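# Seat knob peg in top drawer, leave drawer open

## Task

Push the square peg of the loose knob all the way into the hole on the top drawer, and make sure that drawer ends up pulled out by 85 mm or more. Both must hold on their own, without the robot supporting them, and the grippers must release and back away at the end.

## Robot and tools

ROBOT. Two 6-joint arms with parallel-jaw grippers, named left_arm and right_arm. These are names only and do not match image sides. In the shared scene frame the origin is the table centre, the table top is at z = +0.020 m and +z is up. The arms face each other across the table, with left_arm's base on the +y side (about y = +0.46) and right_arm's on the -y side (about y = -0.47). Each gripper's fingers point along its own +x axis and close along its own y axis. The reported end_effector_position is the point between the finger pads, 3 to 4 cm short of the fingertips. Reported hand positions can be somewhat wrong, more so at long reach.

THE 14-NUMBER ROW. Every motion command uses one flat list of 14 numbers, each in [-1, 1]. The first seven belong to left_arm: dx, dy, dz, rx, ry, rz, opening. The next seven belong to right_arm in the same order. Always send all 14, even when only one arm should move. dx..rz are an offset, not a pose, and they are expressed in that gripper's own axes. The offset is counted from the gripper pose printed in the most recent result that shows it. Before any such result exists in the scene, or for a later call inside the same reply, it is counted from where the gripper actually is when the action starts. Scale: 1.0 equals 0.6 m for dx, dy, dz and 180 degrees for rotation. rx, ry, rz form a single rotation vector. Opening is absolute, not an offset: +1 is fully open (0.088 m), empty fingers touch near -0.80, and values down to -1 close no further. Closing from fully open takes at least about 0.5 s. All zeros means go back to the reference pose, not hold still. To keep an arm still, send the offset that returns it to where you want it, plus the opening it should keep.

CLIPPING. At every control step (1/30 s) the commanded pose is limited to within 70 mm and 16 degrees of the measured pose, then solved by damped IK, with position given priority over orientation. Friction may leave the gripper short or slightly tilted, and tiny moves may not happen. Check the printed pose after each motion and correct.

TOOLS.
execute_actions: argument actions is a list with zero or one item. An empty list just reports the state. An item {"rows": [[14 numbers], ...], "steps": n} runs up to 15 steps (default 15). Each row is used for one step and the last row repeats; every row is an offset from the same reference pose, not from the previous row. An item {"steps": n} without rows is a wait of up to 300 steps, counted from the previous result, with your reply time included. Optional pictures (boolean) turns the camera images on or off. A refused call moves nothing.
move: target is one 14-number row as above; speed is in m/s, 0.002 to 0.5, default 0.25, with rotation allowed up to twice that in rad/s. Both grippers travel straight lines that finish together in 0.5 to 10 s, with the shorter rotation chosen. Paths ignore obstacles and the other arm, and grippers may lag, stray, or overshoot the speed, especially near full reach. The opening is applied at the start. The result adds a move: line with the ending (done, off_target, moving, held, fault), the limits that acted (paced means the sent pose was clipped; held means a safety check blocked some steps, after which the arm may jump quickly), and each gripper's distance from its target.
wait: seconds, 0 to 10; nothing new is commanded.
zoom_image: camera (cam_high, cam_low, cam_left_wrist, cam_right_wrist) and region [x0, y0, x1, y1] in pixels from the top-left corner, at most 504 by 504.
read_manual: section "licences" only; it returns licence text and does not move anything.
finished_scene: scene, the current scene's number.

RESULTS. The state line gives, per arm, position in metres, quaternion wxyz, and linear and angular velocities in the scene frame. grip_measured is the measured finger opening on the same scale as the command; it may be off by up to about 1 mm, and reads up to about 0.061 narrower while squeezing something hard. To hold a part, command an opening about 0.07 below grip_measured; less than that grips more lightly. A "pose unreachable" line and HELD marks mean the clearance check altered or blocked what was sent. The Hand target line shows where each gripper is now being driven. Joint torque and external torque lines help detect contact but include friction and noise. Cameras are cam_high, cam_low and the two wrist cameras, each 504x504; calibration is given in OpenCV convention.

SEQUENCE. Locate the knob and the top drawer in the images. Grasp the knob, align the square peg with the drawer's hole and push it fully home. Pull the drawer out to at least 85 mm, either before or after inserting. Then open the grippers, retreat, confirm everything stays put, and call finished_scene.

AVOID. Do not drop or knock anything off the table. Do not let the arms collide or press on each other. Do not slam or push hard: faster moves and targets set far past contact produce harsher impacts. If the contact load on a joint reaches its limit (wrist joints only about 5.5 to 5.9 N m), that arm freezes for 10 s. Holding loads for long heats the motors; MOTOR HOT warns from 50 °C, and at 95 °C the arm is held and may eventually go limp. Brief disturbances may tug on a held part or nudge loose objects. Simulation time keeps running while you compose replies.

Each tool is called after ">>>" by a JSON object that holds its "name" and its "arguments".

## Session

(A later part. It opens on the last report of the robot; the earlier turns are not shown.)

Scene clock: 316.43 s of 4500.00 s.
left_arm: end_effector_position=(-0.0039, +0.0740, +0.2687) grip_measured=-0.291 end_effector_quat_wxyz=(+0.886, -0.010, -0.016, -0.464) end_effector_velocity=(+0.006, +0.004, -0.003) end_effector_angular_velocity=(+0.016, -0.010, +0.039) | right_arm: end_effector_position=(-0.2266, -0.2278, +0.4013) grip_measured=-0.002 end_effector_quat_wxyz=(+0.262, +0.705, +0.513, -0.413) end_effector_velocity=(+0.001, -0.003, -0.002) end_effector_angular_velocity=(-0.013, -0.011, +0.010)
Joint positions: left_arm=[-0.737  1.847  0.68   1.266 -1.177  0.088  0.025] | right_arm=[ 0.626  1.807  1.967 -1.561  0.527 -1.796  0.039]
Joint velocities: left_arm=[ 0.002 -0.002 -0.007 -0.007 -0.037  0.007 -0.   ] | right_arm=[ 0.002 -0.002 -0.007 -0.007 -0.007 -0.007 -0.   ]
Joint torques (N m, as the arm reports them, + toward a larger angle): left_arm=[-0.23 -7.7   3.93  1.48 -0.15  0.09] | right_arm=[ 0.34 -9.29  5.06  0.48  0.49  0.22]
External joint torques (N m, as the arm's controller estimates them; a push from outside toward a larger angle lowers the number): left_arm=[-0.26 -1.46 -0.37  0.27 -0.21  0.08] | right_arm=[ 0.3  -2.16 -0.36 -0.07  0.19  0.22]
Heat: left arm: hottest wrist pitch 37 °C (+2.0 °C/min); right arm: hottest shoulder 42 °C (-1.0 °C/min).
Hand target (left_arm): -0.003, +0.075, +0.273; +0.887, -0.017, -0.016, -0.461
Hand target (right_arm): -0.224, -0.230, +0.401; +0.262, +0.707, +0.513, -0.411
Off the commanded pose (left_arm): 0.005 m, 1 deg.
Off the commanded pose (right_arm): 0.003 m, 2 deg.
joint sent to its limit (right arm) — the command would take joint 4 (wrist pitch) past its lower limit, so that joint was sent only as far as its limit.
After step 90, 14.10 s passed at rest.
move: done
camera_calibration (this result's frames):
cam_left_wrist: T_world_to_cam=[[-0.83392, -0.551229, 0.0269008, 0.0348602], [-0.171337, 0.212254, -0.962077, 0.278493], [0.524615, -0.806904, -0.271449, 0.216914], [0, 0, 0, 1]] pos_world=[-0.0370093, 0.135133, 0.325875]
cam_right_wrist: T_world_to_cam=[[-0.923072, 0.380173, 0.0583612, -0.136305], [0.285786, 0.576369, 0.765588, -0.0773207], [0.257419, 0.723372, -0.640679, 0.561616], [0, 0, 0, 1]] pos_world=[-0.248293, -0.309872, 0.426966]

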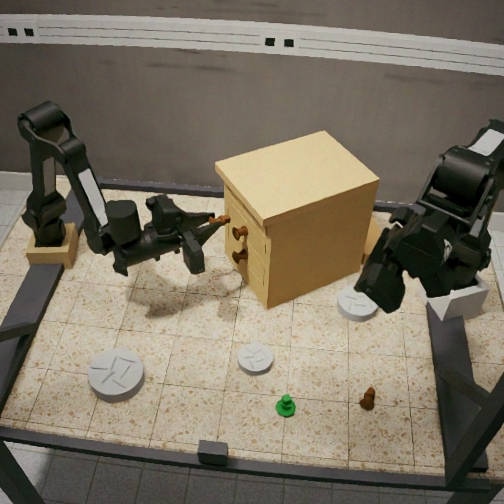

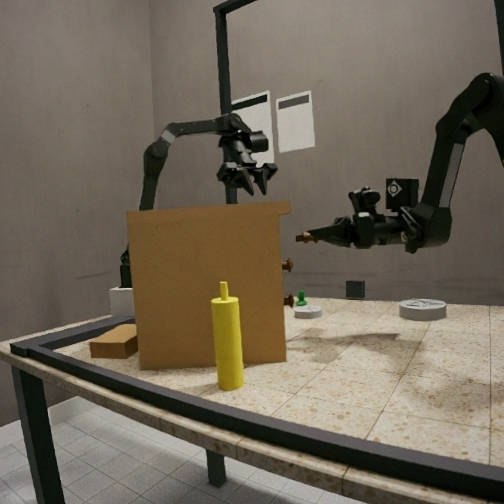

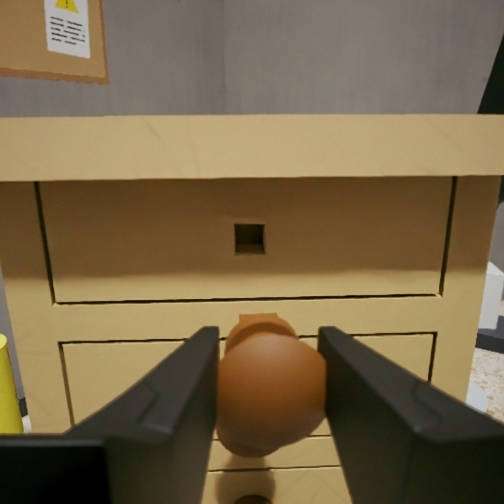

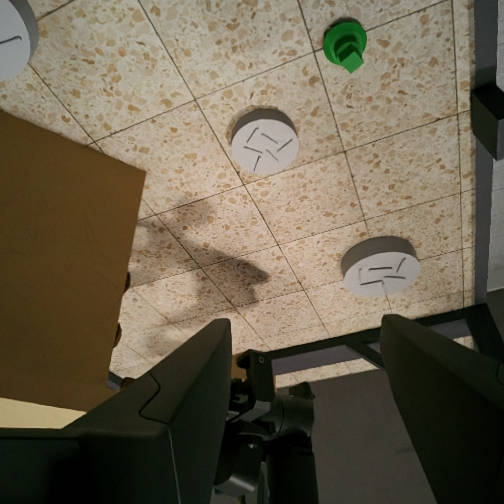

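>>> {"name": "move", "arguments": {"target": [0.055,0.005,0.02,0,-0.035,0,-0.4, 0,0,0,0,0,0,0.0], "speed": 0.1}}

>>> {"name": "zoom_image", "arguments": {"camera": "cam_low", "region": [270, 195, 370, 285]}}

>>> {"name": "zoom_image", "arguments": {"camera": "cam_left_wrist", "region": [190, 200, 350, 360]}}

Scene clock: 344.60 s of 4500.00 s.
left_arm: end_effector_position=(+0.0169, +0.0521, +0.2818) grip_measured=-0.291 end_effector_quat_wxyz=(+0.884, -0.034, -0.062, -0.463) end_effector_velocity=(+0.001, -0.001, -0.002) end_effector_angular_velocity=(-0.006, +0.002, +0.010) | right_arm: end_effector_position=(-0.2266, -0.2279, +0.4014) grip_measured=-0.002 end_effector_quat_wxyz=(+0.262, +0.705, +0.513, -0.413) end_effector_velocity=(+0.001, -0.003, -0.002) end_effector_angular_velocity=(-0.013, -0.011, +0.010)
Joint positions: left_arm=[-0.641  1.938  0.717  1.517 -1.065  0.258  0.025] | right_arm=[ 0.626  1.806  1.967 -1.561  0.527 -1.795  0.039]
Joint velocities: left_arm=[ 0.002  0.017  0.007  0.022 -0.007  0.007 -0.   ] | right_arm=[ 0.002 -0.002 -0.007 -0.007 -0.007 -0.007 -0.   ]
Joint torques (N m, as the arm reports them, + toward a larger angle): left_arm=[ 0.32 -5.64  4.88  1.46  0.35  0.12] | right_arm=[ 0.   -8.1   6.61  0.61  0.28 -0.05]
External joint torques (N m, as the arm's controller estimates them; a push from outside toward a larger angle lowers the number): left_arm=[0.3  0.92 0.87 0.29 0.19 0.11] | right_arm=[-0.04 -0.83  1.13  0.07 -0.02 -0.05]
Heat: left arm: hottest shoulder 37 °C (+1.0 °C/min); right arm: hottest shoulder 42 °C (-1.0 °C/min).
Hand target (left_arm): +0.017, +0.049, +0.282; +0.883, -0.036, -0.064, -0.463
Hand target (right_arm): -0.227, -0.228, +0.401; +0.262, +0.705, +0.513, -0.413
Off the commanded pose (left_arm): 0.003 m, 0 deg.
Off the commanded pose (right_arm): 0.000 m, 0 deg.
After step 90, 24.23 s passed at rest.
move: done
camera_calibration (this result's frames):
cam_left_wrist: T_world_to_cam=[[-0.835114, -0.549561, 0.0238099, 0.0406116], [-0.113187, 0.129318, -0.985122, 0.309107], [0.538305, -0.825385, -0.170198, 0.164116], [0, 0, 0, 1]] pos_world=[-0.0194424, 0.117804, 0.331473]
cam_right_wrist: T_world_to_cam=[[-0.92305, 0.380148, 0.0588809, -0.136499], [0.286042, 0.575932, 0.765821, -0.0775185], [0.257214, 0.723734, -0.640352, 0.561688], [0, 0, 0, 1]] pos_world=[-0.248296, -0.309977, 0.42708]

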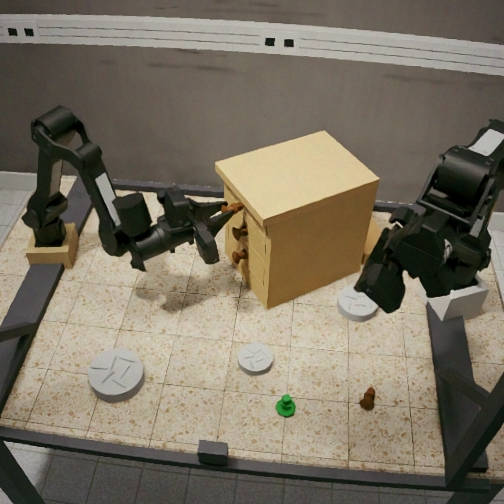

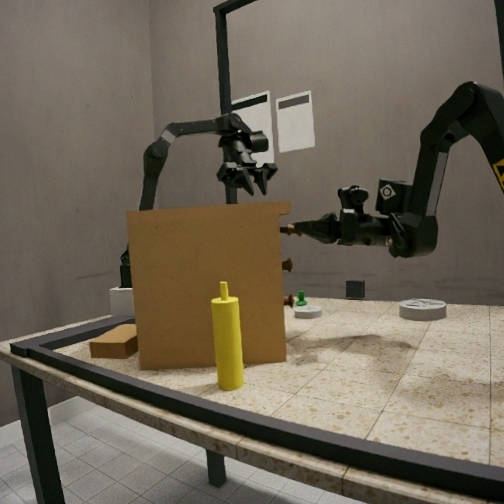

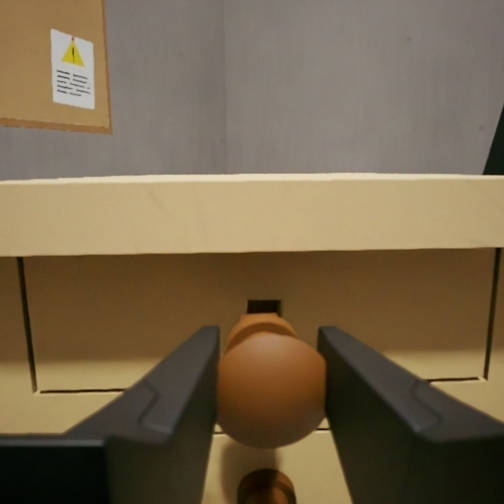

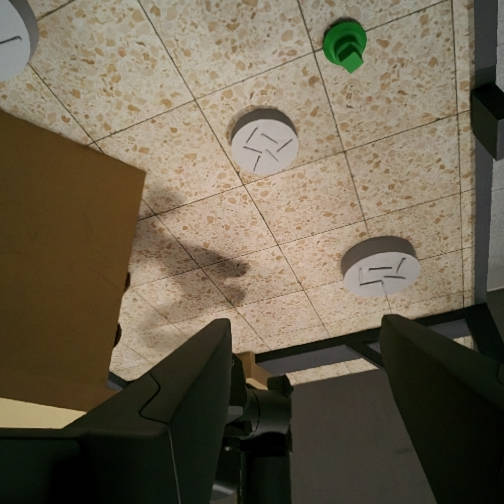

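Region (270, 195, 370, 285) of cam_low's 504x504 image, scaled by 5.040, with more detail than that image has; it fills the top 454 rows of this view, and the rest is white.

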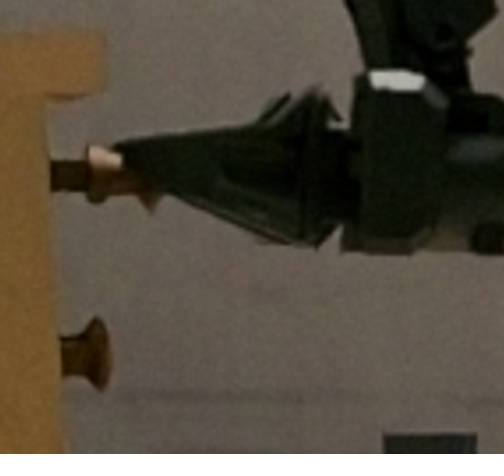

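Region (190, 200, 350, 360) of cam_left_wrist's 504x504 image, scaled by 3.150, with more detail than that image has.

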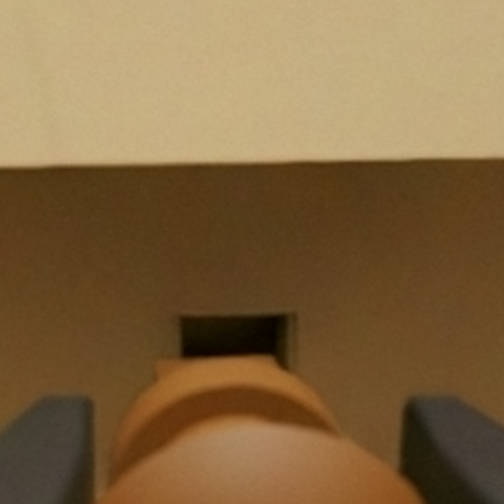

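>>> {"name": "zoom_image", "arguments": {"camera": "cam_high", "region": [180, 170, 290, 280]}}

Region (180, 170, 290, 280) of cam_high's 504x504 image, scaled by 4.582, with more detail than that image has.

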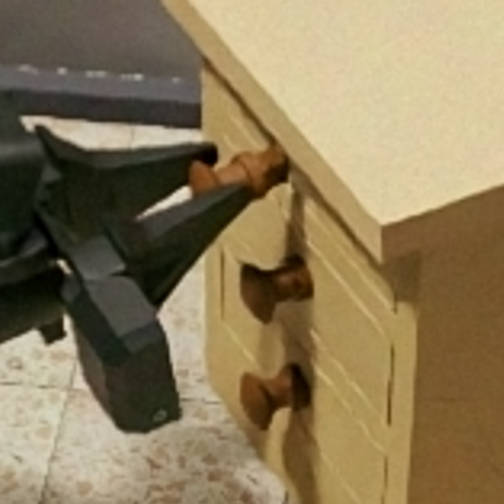

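>>> {"name": "move", "arguments": {"target": [0,-0.004,0,0,0,-0.011,-0.4, 0,0,0,0,0,0,0.0], "speed": 0.03}}

>>> {"name": "zoom_image", "arguments": {"camera": "cam_left_wrist", "region": [190, 200, 350, 360]}}

Scene clock: 399.50 s of 4500.00 s.
left_arm: end_effector_position=(+0.0135, +0.0496, +0.2791) grip_measured=-0.291 end_effector_quat_wxyz=(+0.876, -0.030, -0.063, -0.477) end_effector_velocity=(+0.000, +0.001, -0.004) end_effector_angular_velocity=(+0.021, -0.004, +0.004) | right_arm: end_effector_position=(-0.2266, -0.2279, +0.4014) grip_measured=-0.002 end_effector_quat_wxyz=(+0.262, +0.705, +0.513, -0.413) end_effector_velocity=(+0.005, -0.003, -0.002) end_effector_angular_velocity=(-0.023, -0.031, +0.018)
Joint positions: left_arm=[-0.64   1.94   0.714  1.501 -1.034  0.245  0.025] | right_arm=[ 0.626  1.806  1.967 -1.561  0.527 -1.795  0.039]
Joint velocities: left_arm=[-0.002 -0.002 -0.007 -0.022 -0.007 -0.007  0.   ] | right_arm=[-0.002 -0.002 -0.007 -0.022 -0.007 -0.022 -0.   ]
Joint torques (N m, as the arm reports them, + toward a larger angle): left_arm=[ 0.29 -8.05  3.14  1.13  0.33 -0.1 ] | right_arm=[-0.01 -8.12  6.6   0.6   0.29 -0.03]
External joint torques (N m, as the arm's controller estimates them; a push from outside toward a larger angle lowers the number): left_arm=[ 0.3  -1.47 -0.88 -0.06  0.18 -0.11] | right_arm=[ 0.   -0.92  1.18  0.07 -0.01 -0.02]
Heat: left arm: hottest wrist pitch 37 °C (+0.0 °C/min); right arm: hottest shoulder 40 °C (-2.0 °C/min).
Hand target (left_arm): +0.015, +0.051, +0.282; +0.876, -0.033, -0.063, -0.478
Hand target (right_arm): -0.227, -0.228, +0.401; +0.262, +0.705, +0.513, -0.413
Off the commanded pose (left_arm): 0.003 m, 0 deg.
Off the commanded pose (right_arm): 0.000 m, 0 deg.
After step 90, 51.10 s passed at rest.
move: done
camera_calibration (this result's frames):
cam_left_wrist: T_world_to_cam=[[-0.851527, -0.524138, 0.0134825, 0.0382534], [-0.10216, 0.140641, -0.984776, 0.30555], [0.514262, -0.83994, -0.173305, 0.165293], [0, 0, 0, 1]] pos_world=[-0.0212152, 0.115914, 0.329029]
cam_right_wrist: T_world_to_cam=[[-0.92305, 0.380148, 0.0588809, -0.136499], [0.286042, 0.575932, 0.765821, -0.0775185], [0.257214, 0.723734, -0.640352, 0.561688], [0, 0, 0, 1]] pos_world=[-0.248296, -0.309977, 0.42708]

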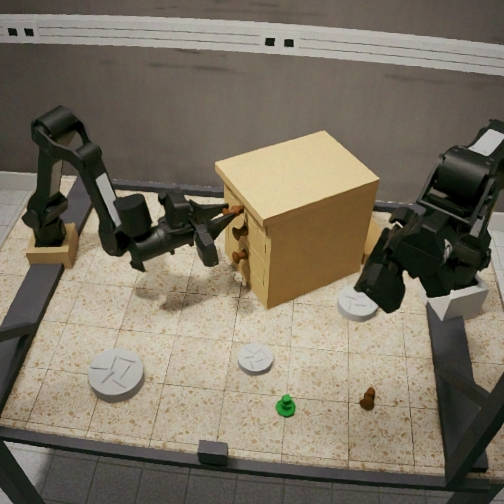

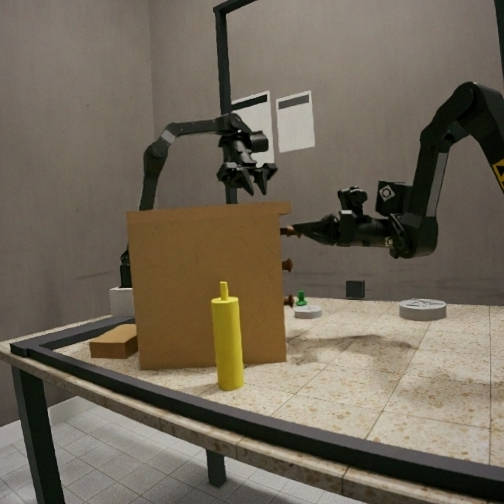

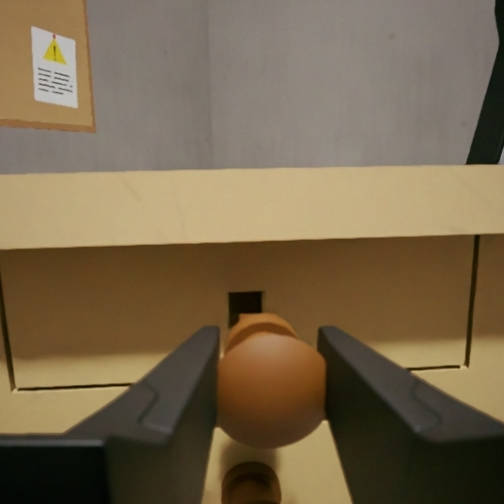

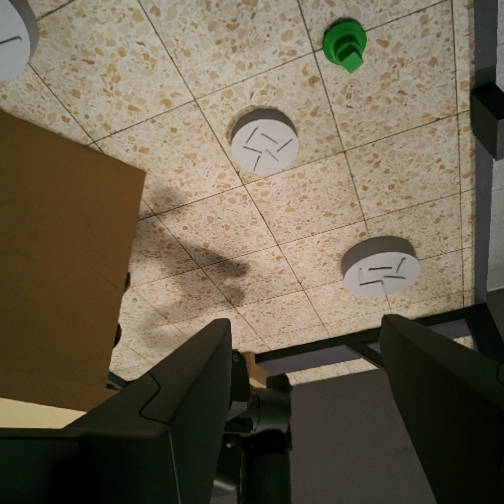

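Region (190, 200, 350, 360) of cam_left_wrist's 504x504 image, scaled by 3.150, with more detail than that image has.

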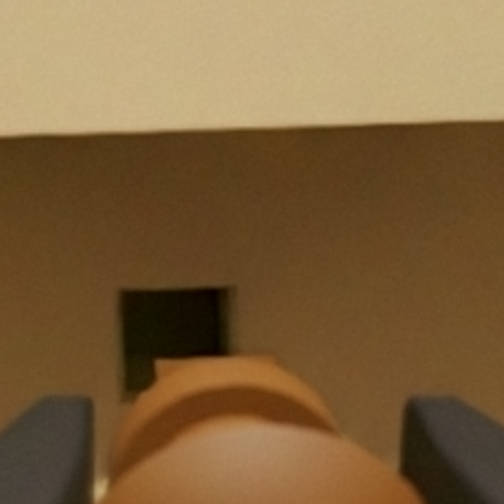

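>>> {"name": "move", "arguments": {"target": [0.006,0.006,0.005,0,0,0,-0.4, 0,0,0,0,0,0,0.0], "speed": 0.03}}

>>> {"name": "zoom_image", "arguments": {"camera": "cam_left_wrist", "region": [190, 200, 350, 360]}}

>>> {"name": "zoom_image", "arguments": {"camera": "cam_low", "region": [270, 195, 370, 285]}}

Scene clock: 409.40 s of 4500.00 s.
left_arm: end_effector_position=(+0.0162, +0.0478, +0.2768) grip_measured=-0.291 end_effector_quat_wxyz=(+0.877, -0.023, -0.063, -0.476) end_effector_velocity=(-0.000, -0.001, -0.003) end_effector_angular_velocity=(+0.015, -0.005, -0.006) | right_arm: end_effector_position=(-0.2266, -0.2279, +0.4014) grip_measured=-0.002 end_effector_quat_wxyz=(+0.262, +0.705, +0.513, -0.413) end_effector_velocity=(-0.000, -0.002, -0.003) end_effector_angular_velocity=(-0.026, -0.003, +0.008)
Joint positions: left_arm=[-0.63   1.94   0.713  1.484 -1.026  0.241  0.025] | right_arm=[ 0.626  1.806  1.967 -1.561  0.527 -1.795  0.039]
Joint velocities: left_arm=[ 0.002 -0.002 -0.002 -0.022  0.007 -0.007 -0.   ] | right_arm=[-0.002  0.002 -0.002 -0.007 -0.022 -0.007  0.   ]
Joint torques (N m, as the arm reports them, + toward a larger angle): left_arm=[ 0.38 -8.76  3.33  1.07  0.31 -0.06] | right_arm=[ 0.   -8.08  6.59  0.6   0.28 -0.01]
External joint torques (N m, as the arm's controller estimates them; a push from outside toward a larger angle lowers the number): left_arm=[ 0.38 -2.12 -0.75 -0.15  0.16 -0.07] | right_arm=[ 0.03 -0.85  1.13  0.06 -0.02  0.  ]
Heat: left arm: hottest shoulder 36 °C (-1.0 °C/min); right arm: hottest shoulder 40 °C (-1.0 °C/min).
Hand target (left_arm): +0.018, +0.049, +0.283; +0.876, -0.030, -0.063, -0.476
Hand target (right_arm): -0.227, -0.228, +0.401; +0.262, +0.705, +0.513, -0.413
Off the commanded pose (left_arm): 0.006 m, 1 deg.
Off the commanded pose (right_arm): 0.000 m, 0 deg.
After step 90, 6.20 s passed at rest.
move: done
camera_calibration (this result's frames):
cam_left_wrist: T_world_to_cam=[[-0.85073, -0.5256, 0.0016089, 0.0430158], [-0.0962327, 0.15275, -0.983568, 0.302837], [0.516718, -0.836906, -0.180529, 0.163896], [0, 0, 0, 1]] pos_world=[-0.0189504, 0.113516, 0.32738]
cam_right_wrist: T_world_to_cam=[[-0.92305, 0.380148, 0.0588809, -0.136499], [0.286042, 0.575932, 0.765821, -0.0775185], [0.257214, 0.723734, -0.640352, 0.561688], [0, 0, 0, 1]] pos_world=[-0.248296, -0.309977, 0.42708]

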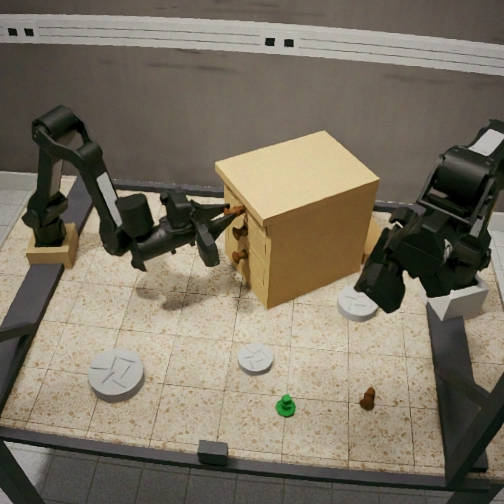

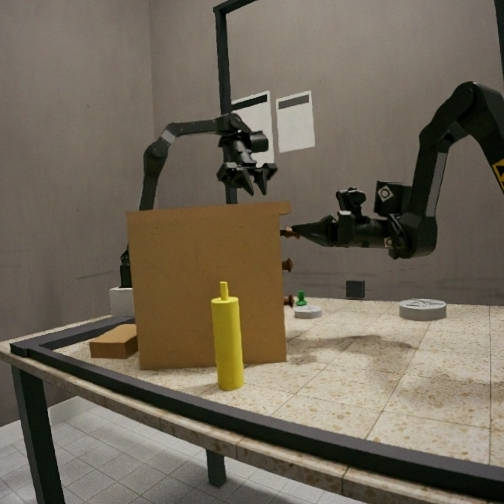

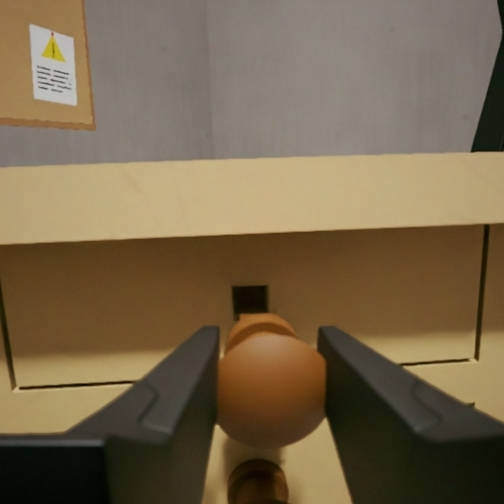

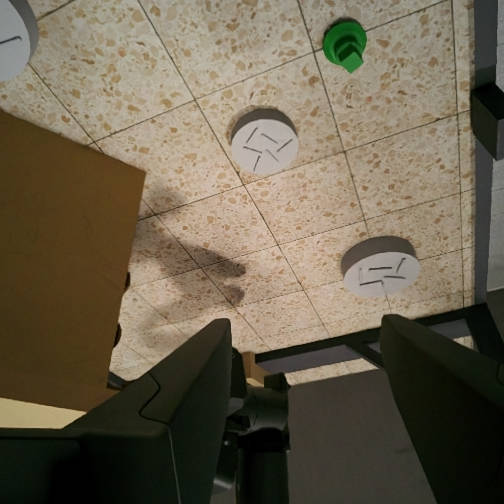

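Region (190, 200, 350, 360) of cam_left_wrist's 504x504 image, scaled by 3.150, with more detail than that image has.

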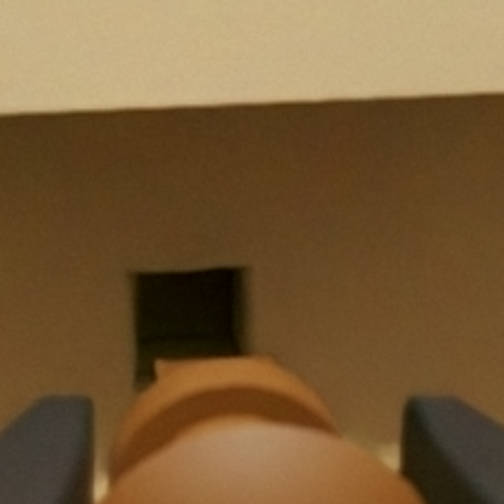

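Region (270, 195, 370, 285) of cam_low's 504x504 image, scaled by 5.040, with more detail than that image has; it fills the top 454 rows of this view, and the rest is white.

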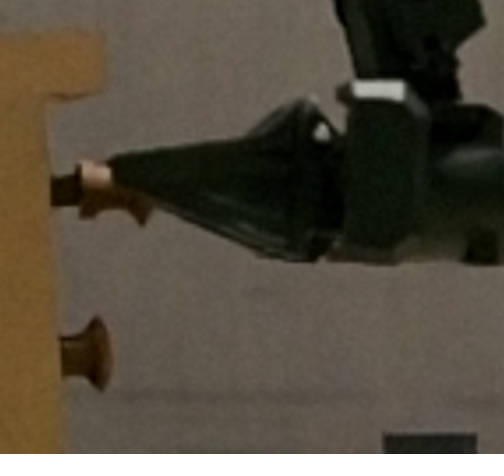

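>>> {"name": "move", "arguments": {"target": [0,0.004,0.009,0,0,0,-0.4,0,0,0,0,0,0,0.0], "speed": 0.03}}

>>> {"name": "zoom_image", "arguments": {"camera": "cam_left_wrist", "region": [190,200,350,360]}}

>>> {"name": "zoom_image", "arguments": {"camera": "cam_low", "region": [250,170,370,290]}}

Scene clock: 436.17 s of 4500.00 s.
left_arm: end_effector_position=(+0.0162, +0.0477, +0.2771) grip_measured=-0.291 end_effector_quat_wxyz=(+0.877, -0.018, -0.063, -0.477) end_effector_velocity=(-0.002, +0.001, +0.000) end_effector_angular_velocity=(-0.009, +0.019, -0.003) | right_arm: end_effector_position=(-0.2266, -0.2279, +0.4014) grip_measured=-0.002 end_effector_quat_wxyz=(+0.262, +0.705, +0.513, -0.413) end_effector_velocity=(+0.001, -0.003, -0.002) end_effector_angular_velocity=(-0.023, +0.001, +0.008)
Joint positions: left_arm=[-0.63   1.932  0.713  1.465 -1.025  0.241  0.025] | right_arm=[ 0.626  1.806  1.967 -1.561  0.527 -1.795  0.039]
Joint velocities: left_arm=[-0.007 -0.002  0.002 -0.007 -0.007 -0.022 -0.   ] | right_arm=[-0.002 -0.002 -0.002 -0.007 -0.022 -0.007 -0.   ]
Joint torques (N m, as the arm reports them, + toward a larger angle): left_arm=[ 0.02 -8.69  3.25  1.14  0.18  0.  ] | right_arm=[ 0.03 -8.1   6.56  0.6   0.28 -0.02]
External joint torques (N m, as the arm's controller estimates them; a push from outside toward a larger angle lowers the number): left_arm=[ 0.06 -2.1  -0.86 -0.08  0.04 -0.01] | right_arm=[ 0.02 -0.88  1.08  0.05 -0.02 -0.02]
Heat: left arm: hottest shoulder 38 °C (+1.0 °C/min); right arm: hottest shoulder 40 °C (-1.0 °C/min).
Hand target (left_arm): +0.018, +0.050, +0.282; +0.877, -0.023, -0.063, -0.476
Hand target (right_arm): -0.227, -0.228, +0.401; +0.262, +0.705, +0.513, -0.413
Off the commanded pose (left_arm): 0.006 m, 1 deg.
Off the commanded pose (right_arm): 0.000 m, 0 deg.
After step 90, 23.03 s passed at rest.
move: done
camera_calibration (this result's frames):
cam_left_wrist: T_world_to_cam=[[-0.850903, -0.525268, -0.00758976, 0.0454687], [-0.0912885, 0.162079, -0.982546, 0.302357], [0.51733, -0.835359, -0.185865, 0.16519], [0, 0, 0, 1]] pos_world=[-0.0191668, 0.112871, 0.328128]
cam_right_wrist: T_world_to_cam=[[-0.92305, 0.380148, 0.0588809, -0.136499], [0.286042, 0.575932, 0.765821, -0.0775185], [0.257214, 0.723734, -0.640352, 0.561688], [0, 0, 0, 1]] pos_world=[-0.248296, -0.309977, 0.42708]

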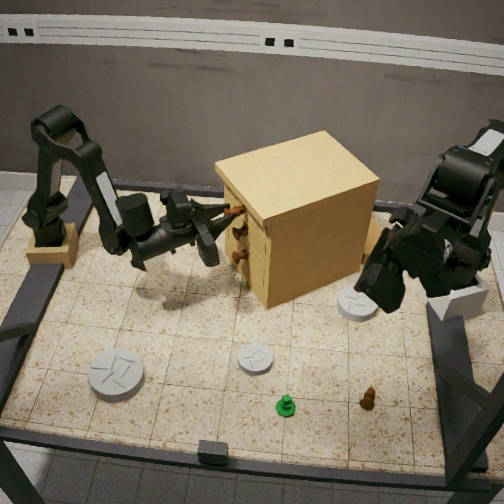

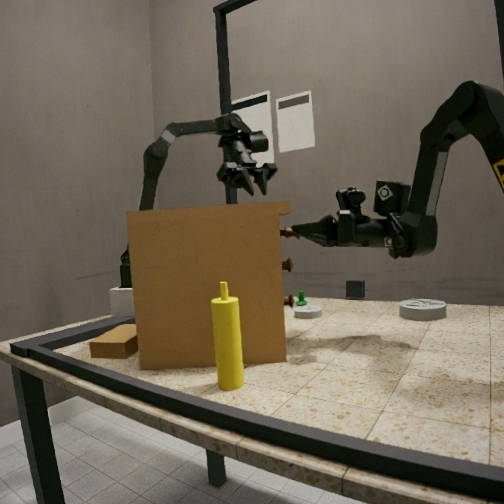

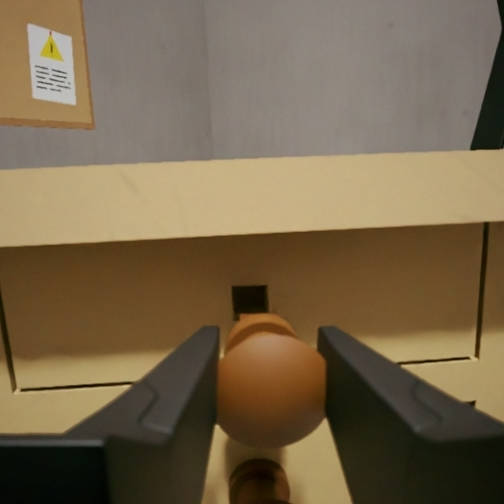

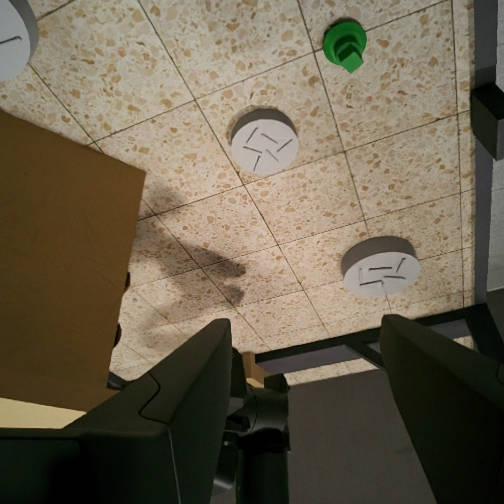

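Region (190, 200, 350, 360) of cam_left_wrist's 504x504 image, scaled by 3.150, with more detail than that image has.

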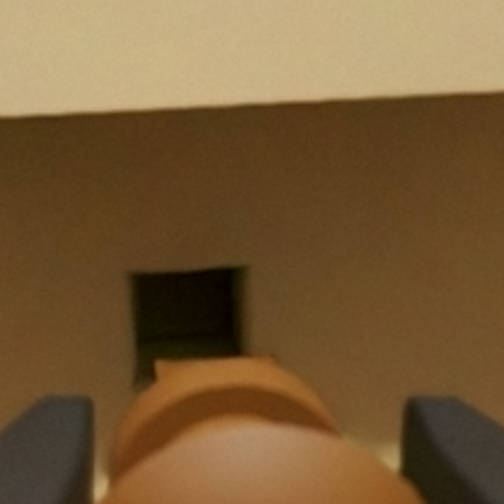

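Region (250, 170, 370, 290) of cam_low's 504x504 image, scaled by 4.200, with more detail than that image has.

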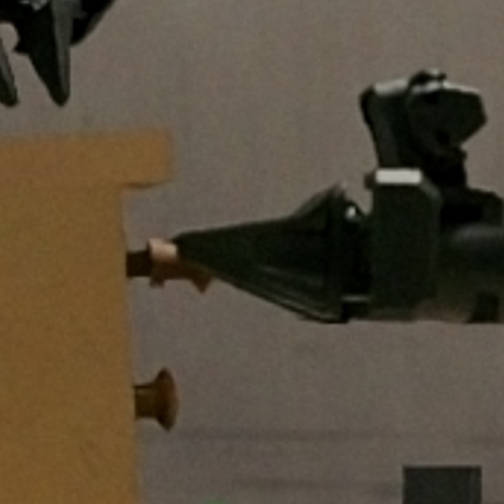

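>>> {"name": "move", "arguments": {"target": [0,0.008,0.018,0,0,0,-0.4,0,0,0,0,0,0,0.0], "speed": 0.03}}

>>> {"name": "zoom_image", "arguments": {"camera": "cam_left_wrist", "region": [190,200,350,360]}}

>>> {"name": "zoom_image", "arguments": {"camera": "cam_low", "region": [250,170,370,290]}}

Scene clock: 441.27 s of 4500.00 s.
left_arm: end_effector_position=(+0.0170, +0.0492, +0.2831) grip_measured=-0.291 end_effector_quat_wxyz=(+0.877, -0.013, -0.063, -0.477) end_effector_velocity=(+0.003, +0.004, -0.002) end_effector_angular_velocity=(+0.017, -0.007, +0.020) | right_arm: end_effector_position=(-0.2266, -0.2279, +0.4014) grip_measured=-0.002 end_effector_quat_wxyz=(+0.262, +0.705, +0.513, -0.413) end_effector_velocity=(+0.002, -0.001, -0.002) end_effector_angular_velocity=(-0.013, -0.011, +0.005)
Joint positions: left_arm=[-0.63   1.899  0.71   1.425 -1.025  0.241  0.025] | right_arm=[ 0.626  1.806  1.967 -1.561  0.527 -1.795  0.039]
Joint velocities: left_arm=[-0.002 -0.007 -0.012 -0.007 -0.022  0.007 -0.   ] | right_arm=[-0.002 -0.002 -0.007 -0.007 -0.007 -0.007 -0.   ]
Joint torques (N m, as the arm reports them, + toward a larger angle): left_arm=[ 0.43 -8.68  3.22  1.13  0.24 -0.02] | right_arm=[ 0.03 -8.13  6.59  0.6   0.28 -0.02]
External joint torques (N m, as the arm's controller estimates them; a push from outside toward a larger angle lowers the number): left_arm=[ 0.39 -2.13 -1.01 -0.1   0.11 -0.02] | right_arm=[-0.01 -0.86  1.12  0.06 -0.02 -0.02]
Heat: left arm: hottest shoulder 39 °C (+2.0 °C/min); right arm: hottest shoulder 40 °C (-1.0 °C/min).
Hand target (left_arm): +0.019, +0.051, +0.288; +0.877, -0.018, -0.063, -0.477
Hand target (right_arm): -0.227, -0.228, +0.401; +0.262, +0.705, +0.513, -0.413
Off the commanded pose (left_arm): 0.006 m, 1 deg.
Off the commanded pose (right_arm): 0.000 m, 0 deg.
After step 90, 1.33 s passed at rest.
move: done
camera_calibration (this result's frames):
cam_left_wrist: T_world_to_cam=[[-0.85085, -0.525163, -0.0160363, 0.049391], [-0.086911, 0.17078, -0.981469, 0.30719], [0.51817, -0.833689, -0.190951, 0.168535], [0, 0, 0, 1]] pos_world=[-0.0186074, 0.113983, 0.334471]
cam_right_wrist: T_world_to_cam=[[-0.92305, 0.380148, 0.0588809, -0.136499], [0.286042, 0.575932, 0.765821, -0.0775185], [0.257214, 0.723734, -0.640352, 0.561688], [0, 0, 0, 1]] pos_world=[-0.248296, -0.309977, 0.42708]

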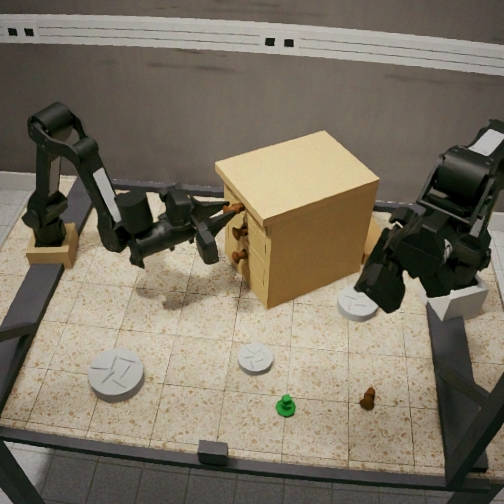

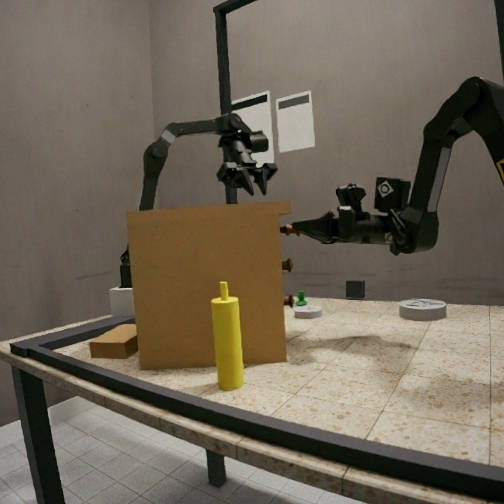

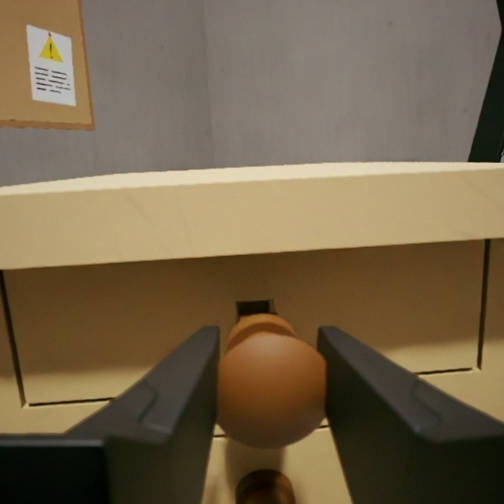

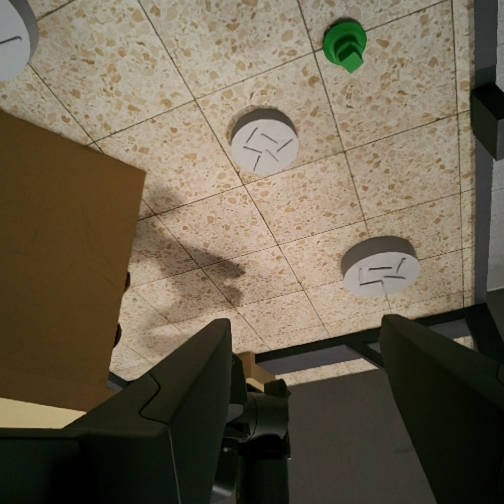

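Region (190, 200, 350, 360) of cam_left_wrist's 504x504 image, scaled by 3.150, with more detail than that image has.

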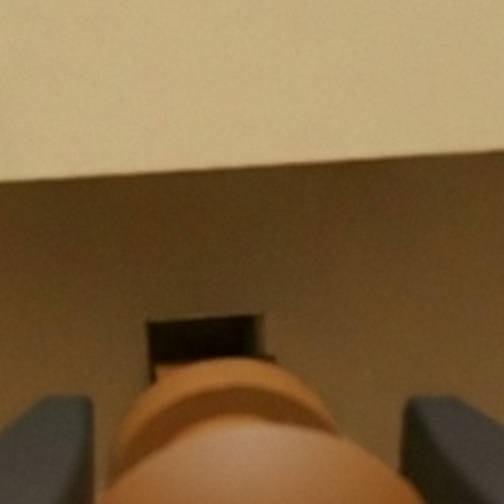

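Region (250, 170, 370, 290) of cam_low's 504x504 image, scaled by 4.200, with more detail than that image has.

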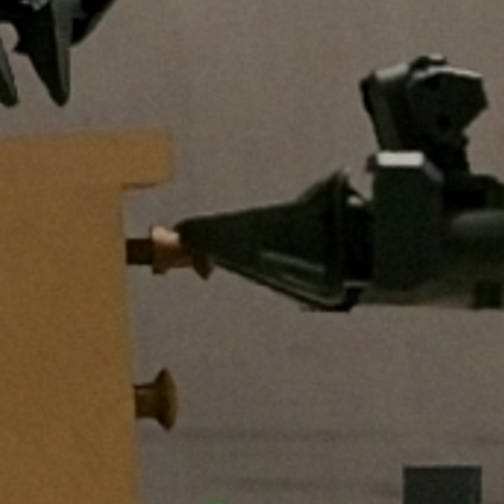

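>>> {"name": "move", "arguments": {"target": [0.015,0.005,0,0,0,0,-0.4,0,0,0,0,0,0,0.0], "speed": 0.02}}

>>> {"name": "zoom_image", "arguments": {"camera": "cam_left_wrist", "region": [190,200,350,360]}}

>>> {"name": "zoom_image", "arguments": {"camera": "cam_low", "region": [250,170,370,290]}}

Scene clock: 447.33 s of 4500.00 s.
left_arm: end_effector_position=(+0.0239, +0.0457, +0.2813) grip_measured=-0.291 end_effector_quat_wxyz=(+0.877, -0.007, -0.062, -0.477) end_effector_velocity=(+0.000, -0.000, -0.001) end_effector_angular_velocity=(-0.006, +0.014, -0.007) | right_arm: end_effector_position=(-0.2266, -0.2279, +0.4014) grip_measured=-0.002 end_effector_quat_wxyz=(+0.262, +0.705, +0.513, -0.413) end_effector_velocity=(+0.002, -0.002, +0.001) end_effector_angular_velocity=(-0.008, -0.002, +0.005)
Joint positions: left_arm=[-0.606  1.897  0.709  1.406 -1.004  0.232  0.025] | right_arm=[ 0.626  1.806  1.967 -1.561  0.527 -1.795  0.039]
Joint velocities: left_arm=[ 0.002 -0.002 -0.002 -0.007  0.007 -0.022  0.   ] | right_arm=[-0.002 -0.007 -0.002 -0.007 -0.007 -0.007 -0.   ]
Joint torques (N m, as the arm reports them, + toward a larger angle): left_arm=[ 0.09 -6.83  4.94  1.16  0.29 -0.06] | right_arm=[-0.01 -8.1   6.62  0.61  0.28 -0.02]
External joint torques (N m, as the arm's controller estimates them; a push from outside toward a larger angle lowers the number): left_arm=[ 0.08 -0.23  0.63 -0.11  0.17 -0.07] | right_arm=[-0.01 -0.82  1.14  0.07 -0.02 -0.02]
Heat: left arm: hottest shoulder 39 °C (+2.0 °C/min); right arm: hottest shoulder 40 °C (+0.0 °C/min).
Hand target (left_arm): +0.024, +0.043, +0.284; +0.877, -0.013, -0.063, -0.477
Hand target (right_arm): -0.227, -0.228, +0.401; +0.262, +0.705, +0.513, -0.413
Off the commanded pose (left_arm): 0.004 m, 1 deg.
Off the commanded pose (right_arm): 0.000 m, 0 deg.
After step 90, 2.33 s passed at rest.
move: done
camera_calibration (this result's frames):
cam_left_wrist: T_world_to_cam=[[-0.849827, -0.526466, -0.0250458, 0.0559884], [-0.0825187, 0.179835, -0.980229, 0.305767], [0.520561, -0.830959, -0.196272, 0.162986], [0, 0, 0, 1]] pos_world=[-0.0120324, 0.109923, 0.333114]
cam_right_wrist: T_world_to_cam=[[-0.92305, 0.380148, 0.0588809, -0.136499], [0.286042, 0.575932, 0.765821, -0.0775185], [0.257214, 0.723734, -0.640352, 0.561688], [0, 0, 0, 1]] pos_world=[-0.248296, -0.309977, 0.42708]

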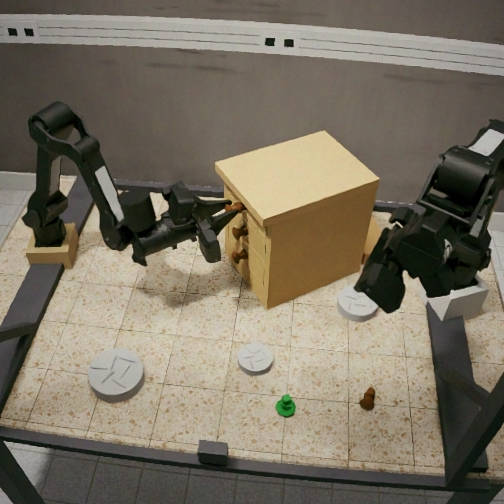

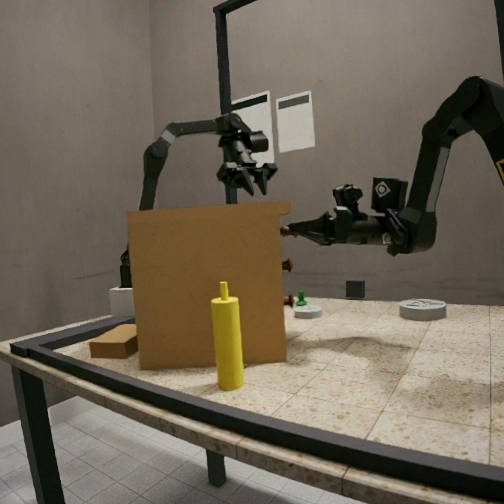

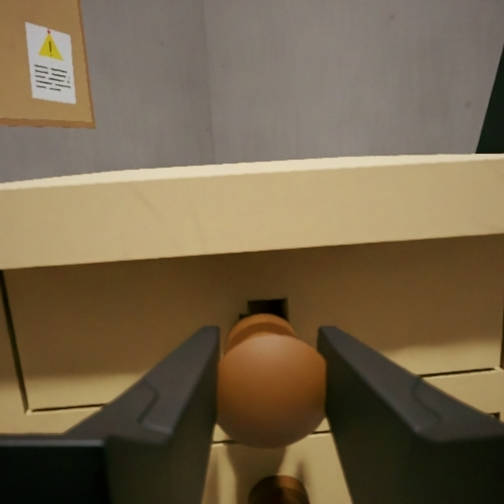

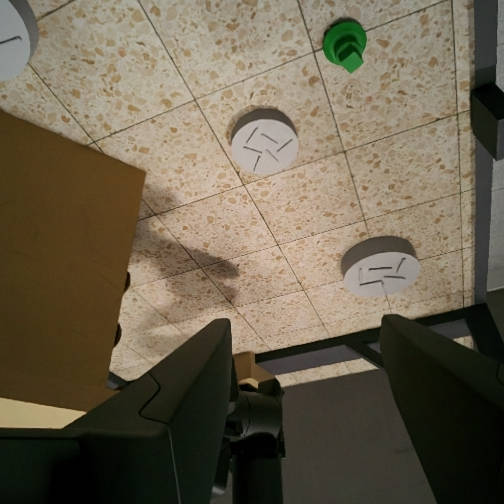

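Region (190, 200, 350, 360) of cam_left_wrist's 504x504 image, scaled by 3.150, with more detail than that image has.

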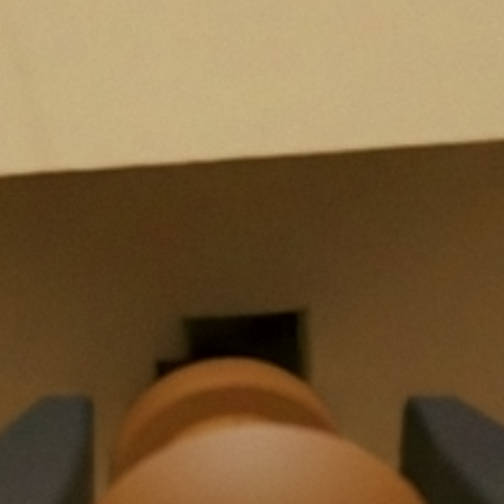

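Region (250, 170, 370, 290) of cam_low's 504x504 image, scaled by 4.200, with more detail than that image has.

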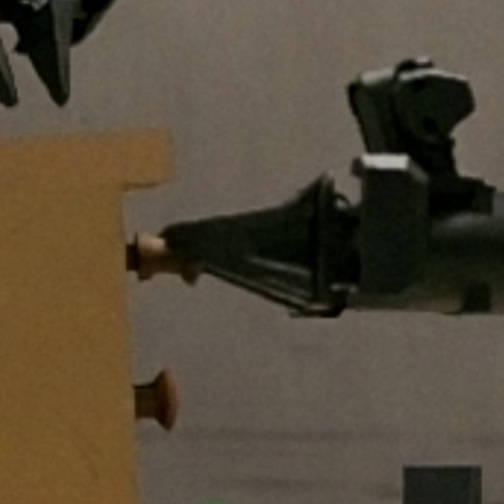

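>>> {"name": "move", "arguments": {"target": [-0.008,-0.007,0.016,0,0,0,-0.4,0,0,0,0,0,0,0.0], "speed": 0.03}}

>>> {"name": "zoom_image", "arguments": {"camera": "cam_left_wrist", "region": [190,200,350,360]}}

>>> {"name": "zoom_image", "arguments": {"camera": "cam_low", "region": [250,170,370,290]}}

Scene clock: 456.00 s of 4500.00 s.
left_arm: end_effector_position=(+0.0183, +0.0480, +0.2801) grip_measured=-0.291 end_effector_quat_wxyz=(+0.876, +0.005, -0.062, -0.478) end_effector_velocity=(-0.002, +0.001, -0.001) end_effector_angular_velocity=(+0.003, +0.004, -0.001) | right_arm: end_effector_position=(-0.2266, -0.2279, +0.4014) grip_measured=-0.002 end_effector_quat_wxyz=(+0.262, +0.705, +0.513, -0.413) end_effector_velocity=(+0.002, -0.001, -0.001) end_effector_angular_velocity=(-0.011, -0.006, +0.005)
Joint positions: left_arm=[-0.625  1.888  0.709  1.378 -1.021  0.239  0.025] | right_arm=[ 0.626  1.806  1.967 -1.561  0.527 -1.795  0.039]
Joint velocities: left_arm=[-0.007 -0.002 -0.002 -0.007 -0.007 -0.007 -0.   ] | right_arm=[-0.002 -0.002 -0.002 -0.007 -0.007 -0.007 -0.   ]
Joint torques (N m, as the arm reports them, + toward a larger angle): left_arm=[-0.41 -8.69  5.08  1.13 -0.1   0.12] | right_arm=[ 0.04 -8.09  6.63  0.6   0.28 -0.03]
External joint torques (N m, as the arm's controller estimates them; a push from outside toward a larger angle lowers the number): left_arm=[-0.41 -2.09  0.74 -0.14 -0.21  0.11] | right_arm=[ 0.04 -0.82  1.14  0.06 -0.02 -0.03]
Heat: left arm: hottest shoulder 39 °C (+2.0 °C/min); right arm: hottest shoulder 41 °C (+1.0 °C/min).
Hand target (left_arm): +0.017, +0.048, +0.290; +0.877, -0.007, -0.062, -0.477
Hand target (right_arm): -0.227, -0.228, +0.401; +0.262, +0.705, +0.513, -0.413
Off the commanded pose (left_arm): 0.010 m, 1 deg.
Off the commanded pose (right_arm): 0.000 m, 0 deg.
After step 90, 4.90 s passed at rest.
move: off_target (left_arm)
camera_calibration (this result's frames):
cam_left_wrist: T_world_to_cam=[[-0.850034, -0.524682, -0.046378, 0.0582782], [-0.0715023, 0.202176, -0.976735, 0.301529], [0.521852, -0.826942, -0.209373, 0.171014], [0, 0, 0, 1]] pos_world=[-0.0181455, 0.111034, 0.333022]
cam_right_wrist: T_world_to_cam=[[-0.92305, 0.380148, 0.0588809, -0.136499], [0.286042, 0.575932, 0.765821, -0.0775185], [0.257214, 0.723734, -0.640352, 0.561688], [0, 0, 0, 1]] pos_world=[-0.248296, -0.309977, 0.42708]

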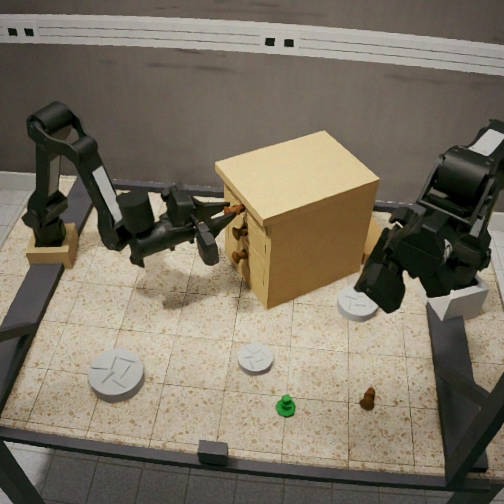

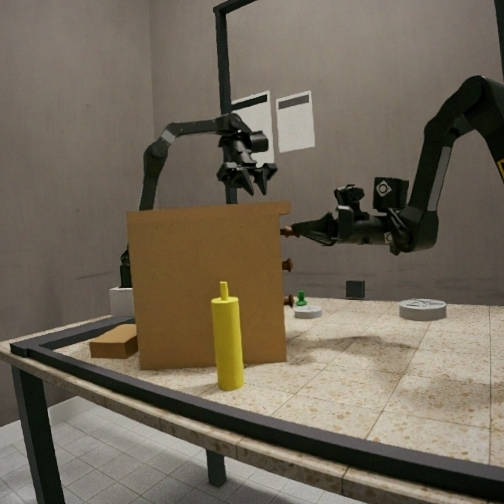

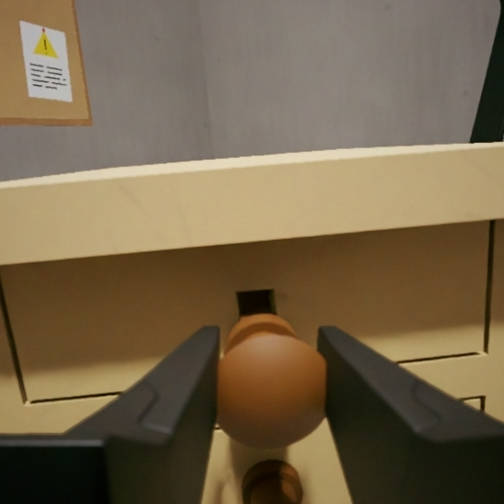

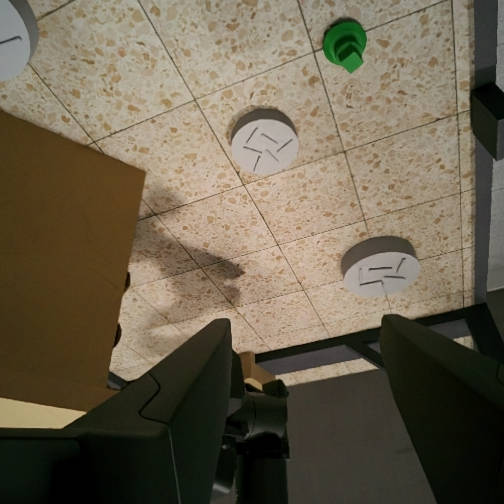

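Region (190, 200, 350, 360) of cam_left_wrist's 504x504 image, scaled by 3.150, with more detail than that image has.

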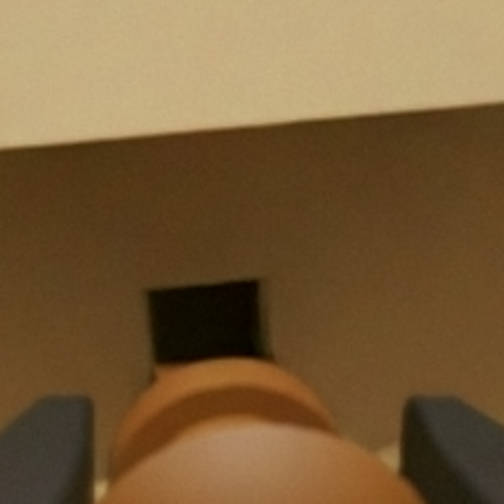

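Region (250, 170, 370, 290) of cam_low's 504x504 image, scaled by 4.200, with more detail than that image has.

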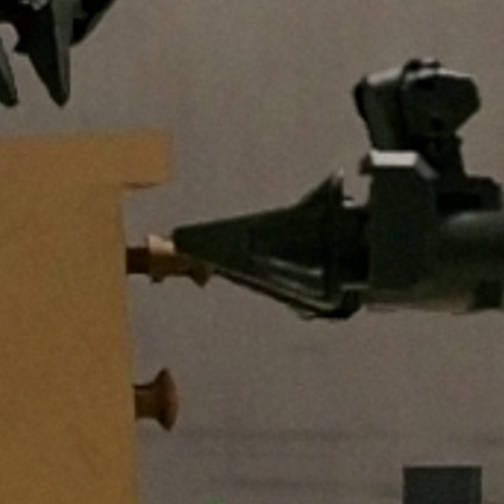

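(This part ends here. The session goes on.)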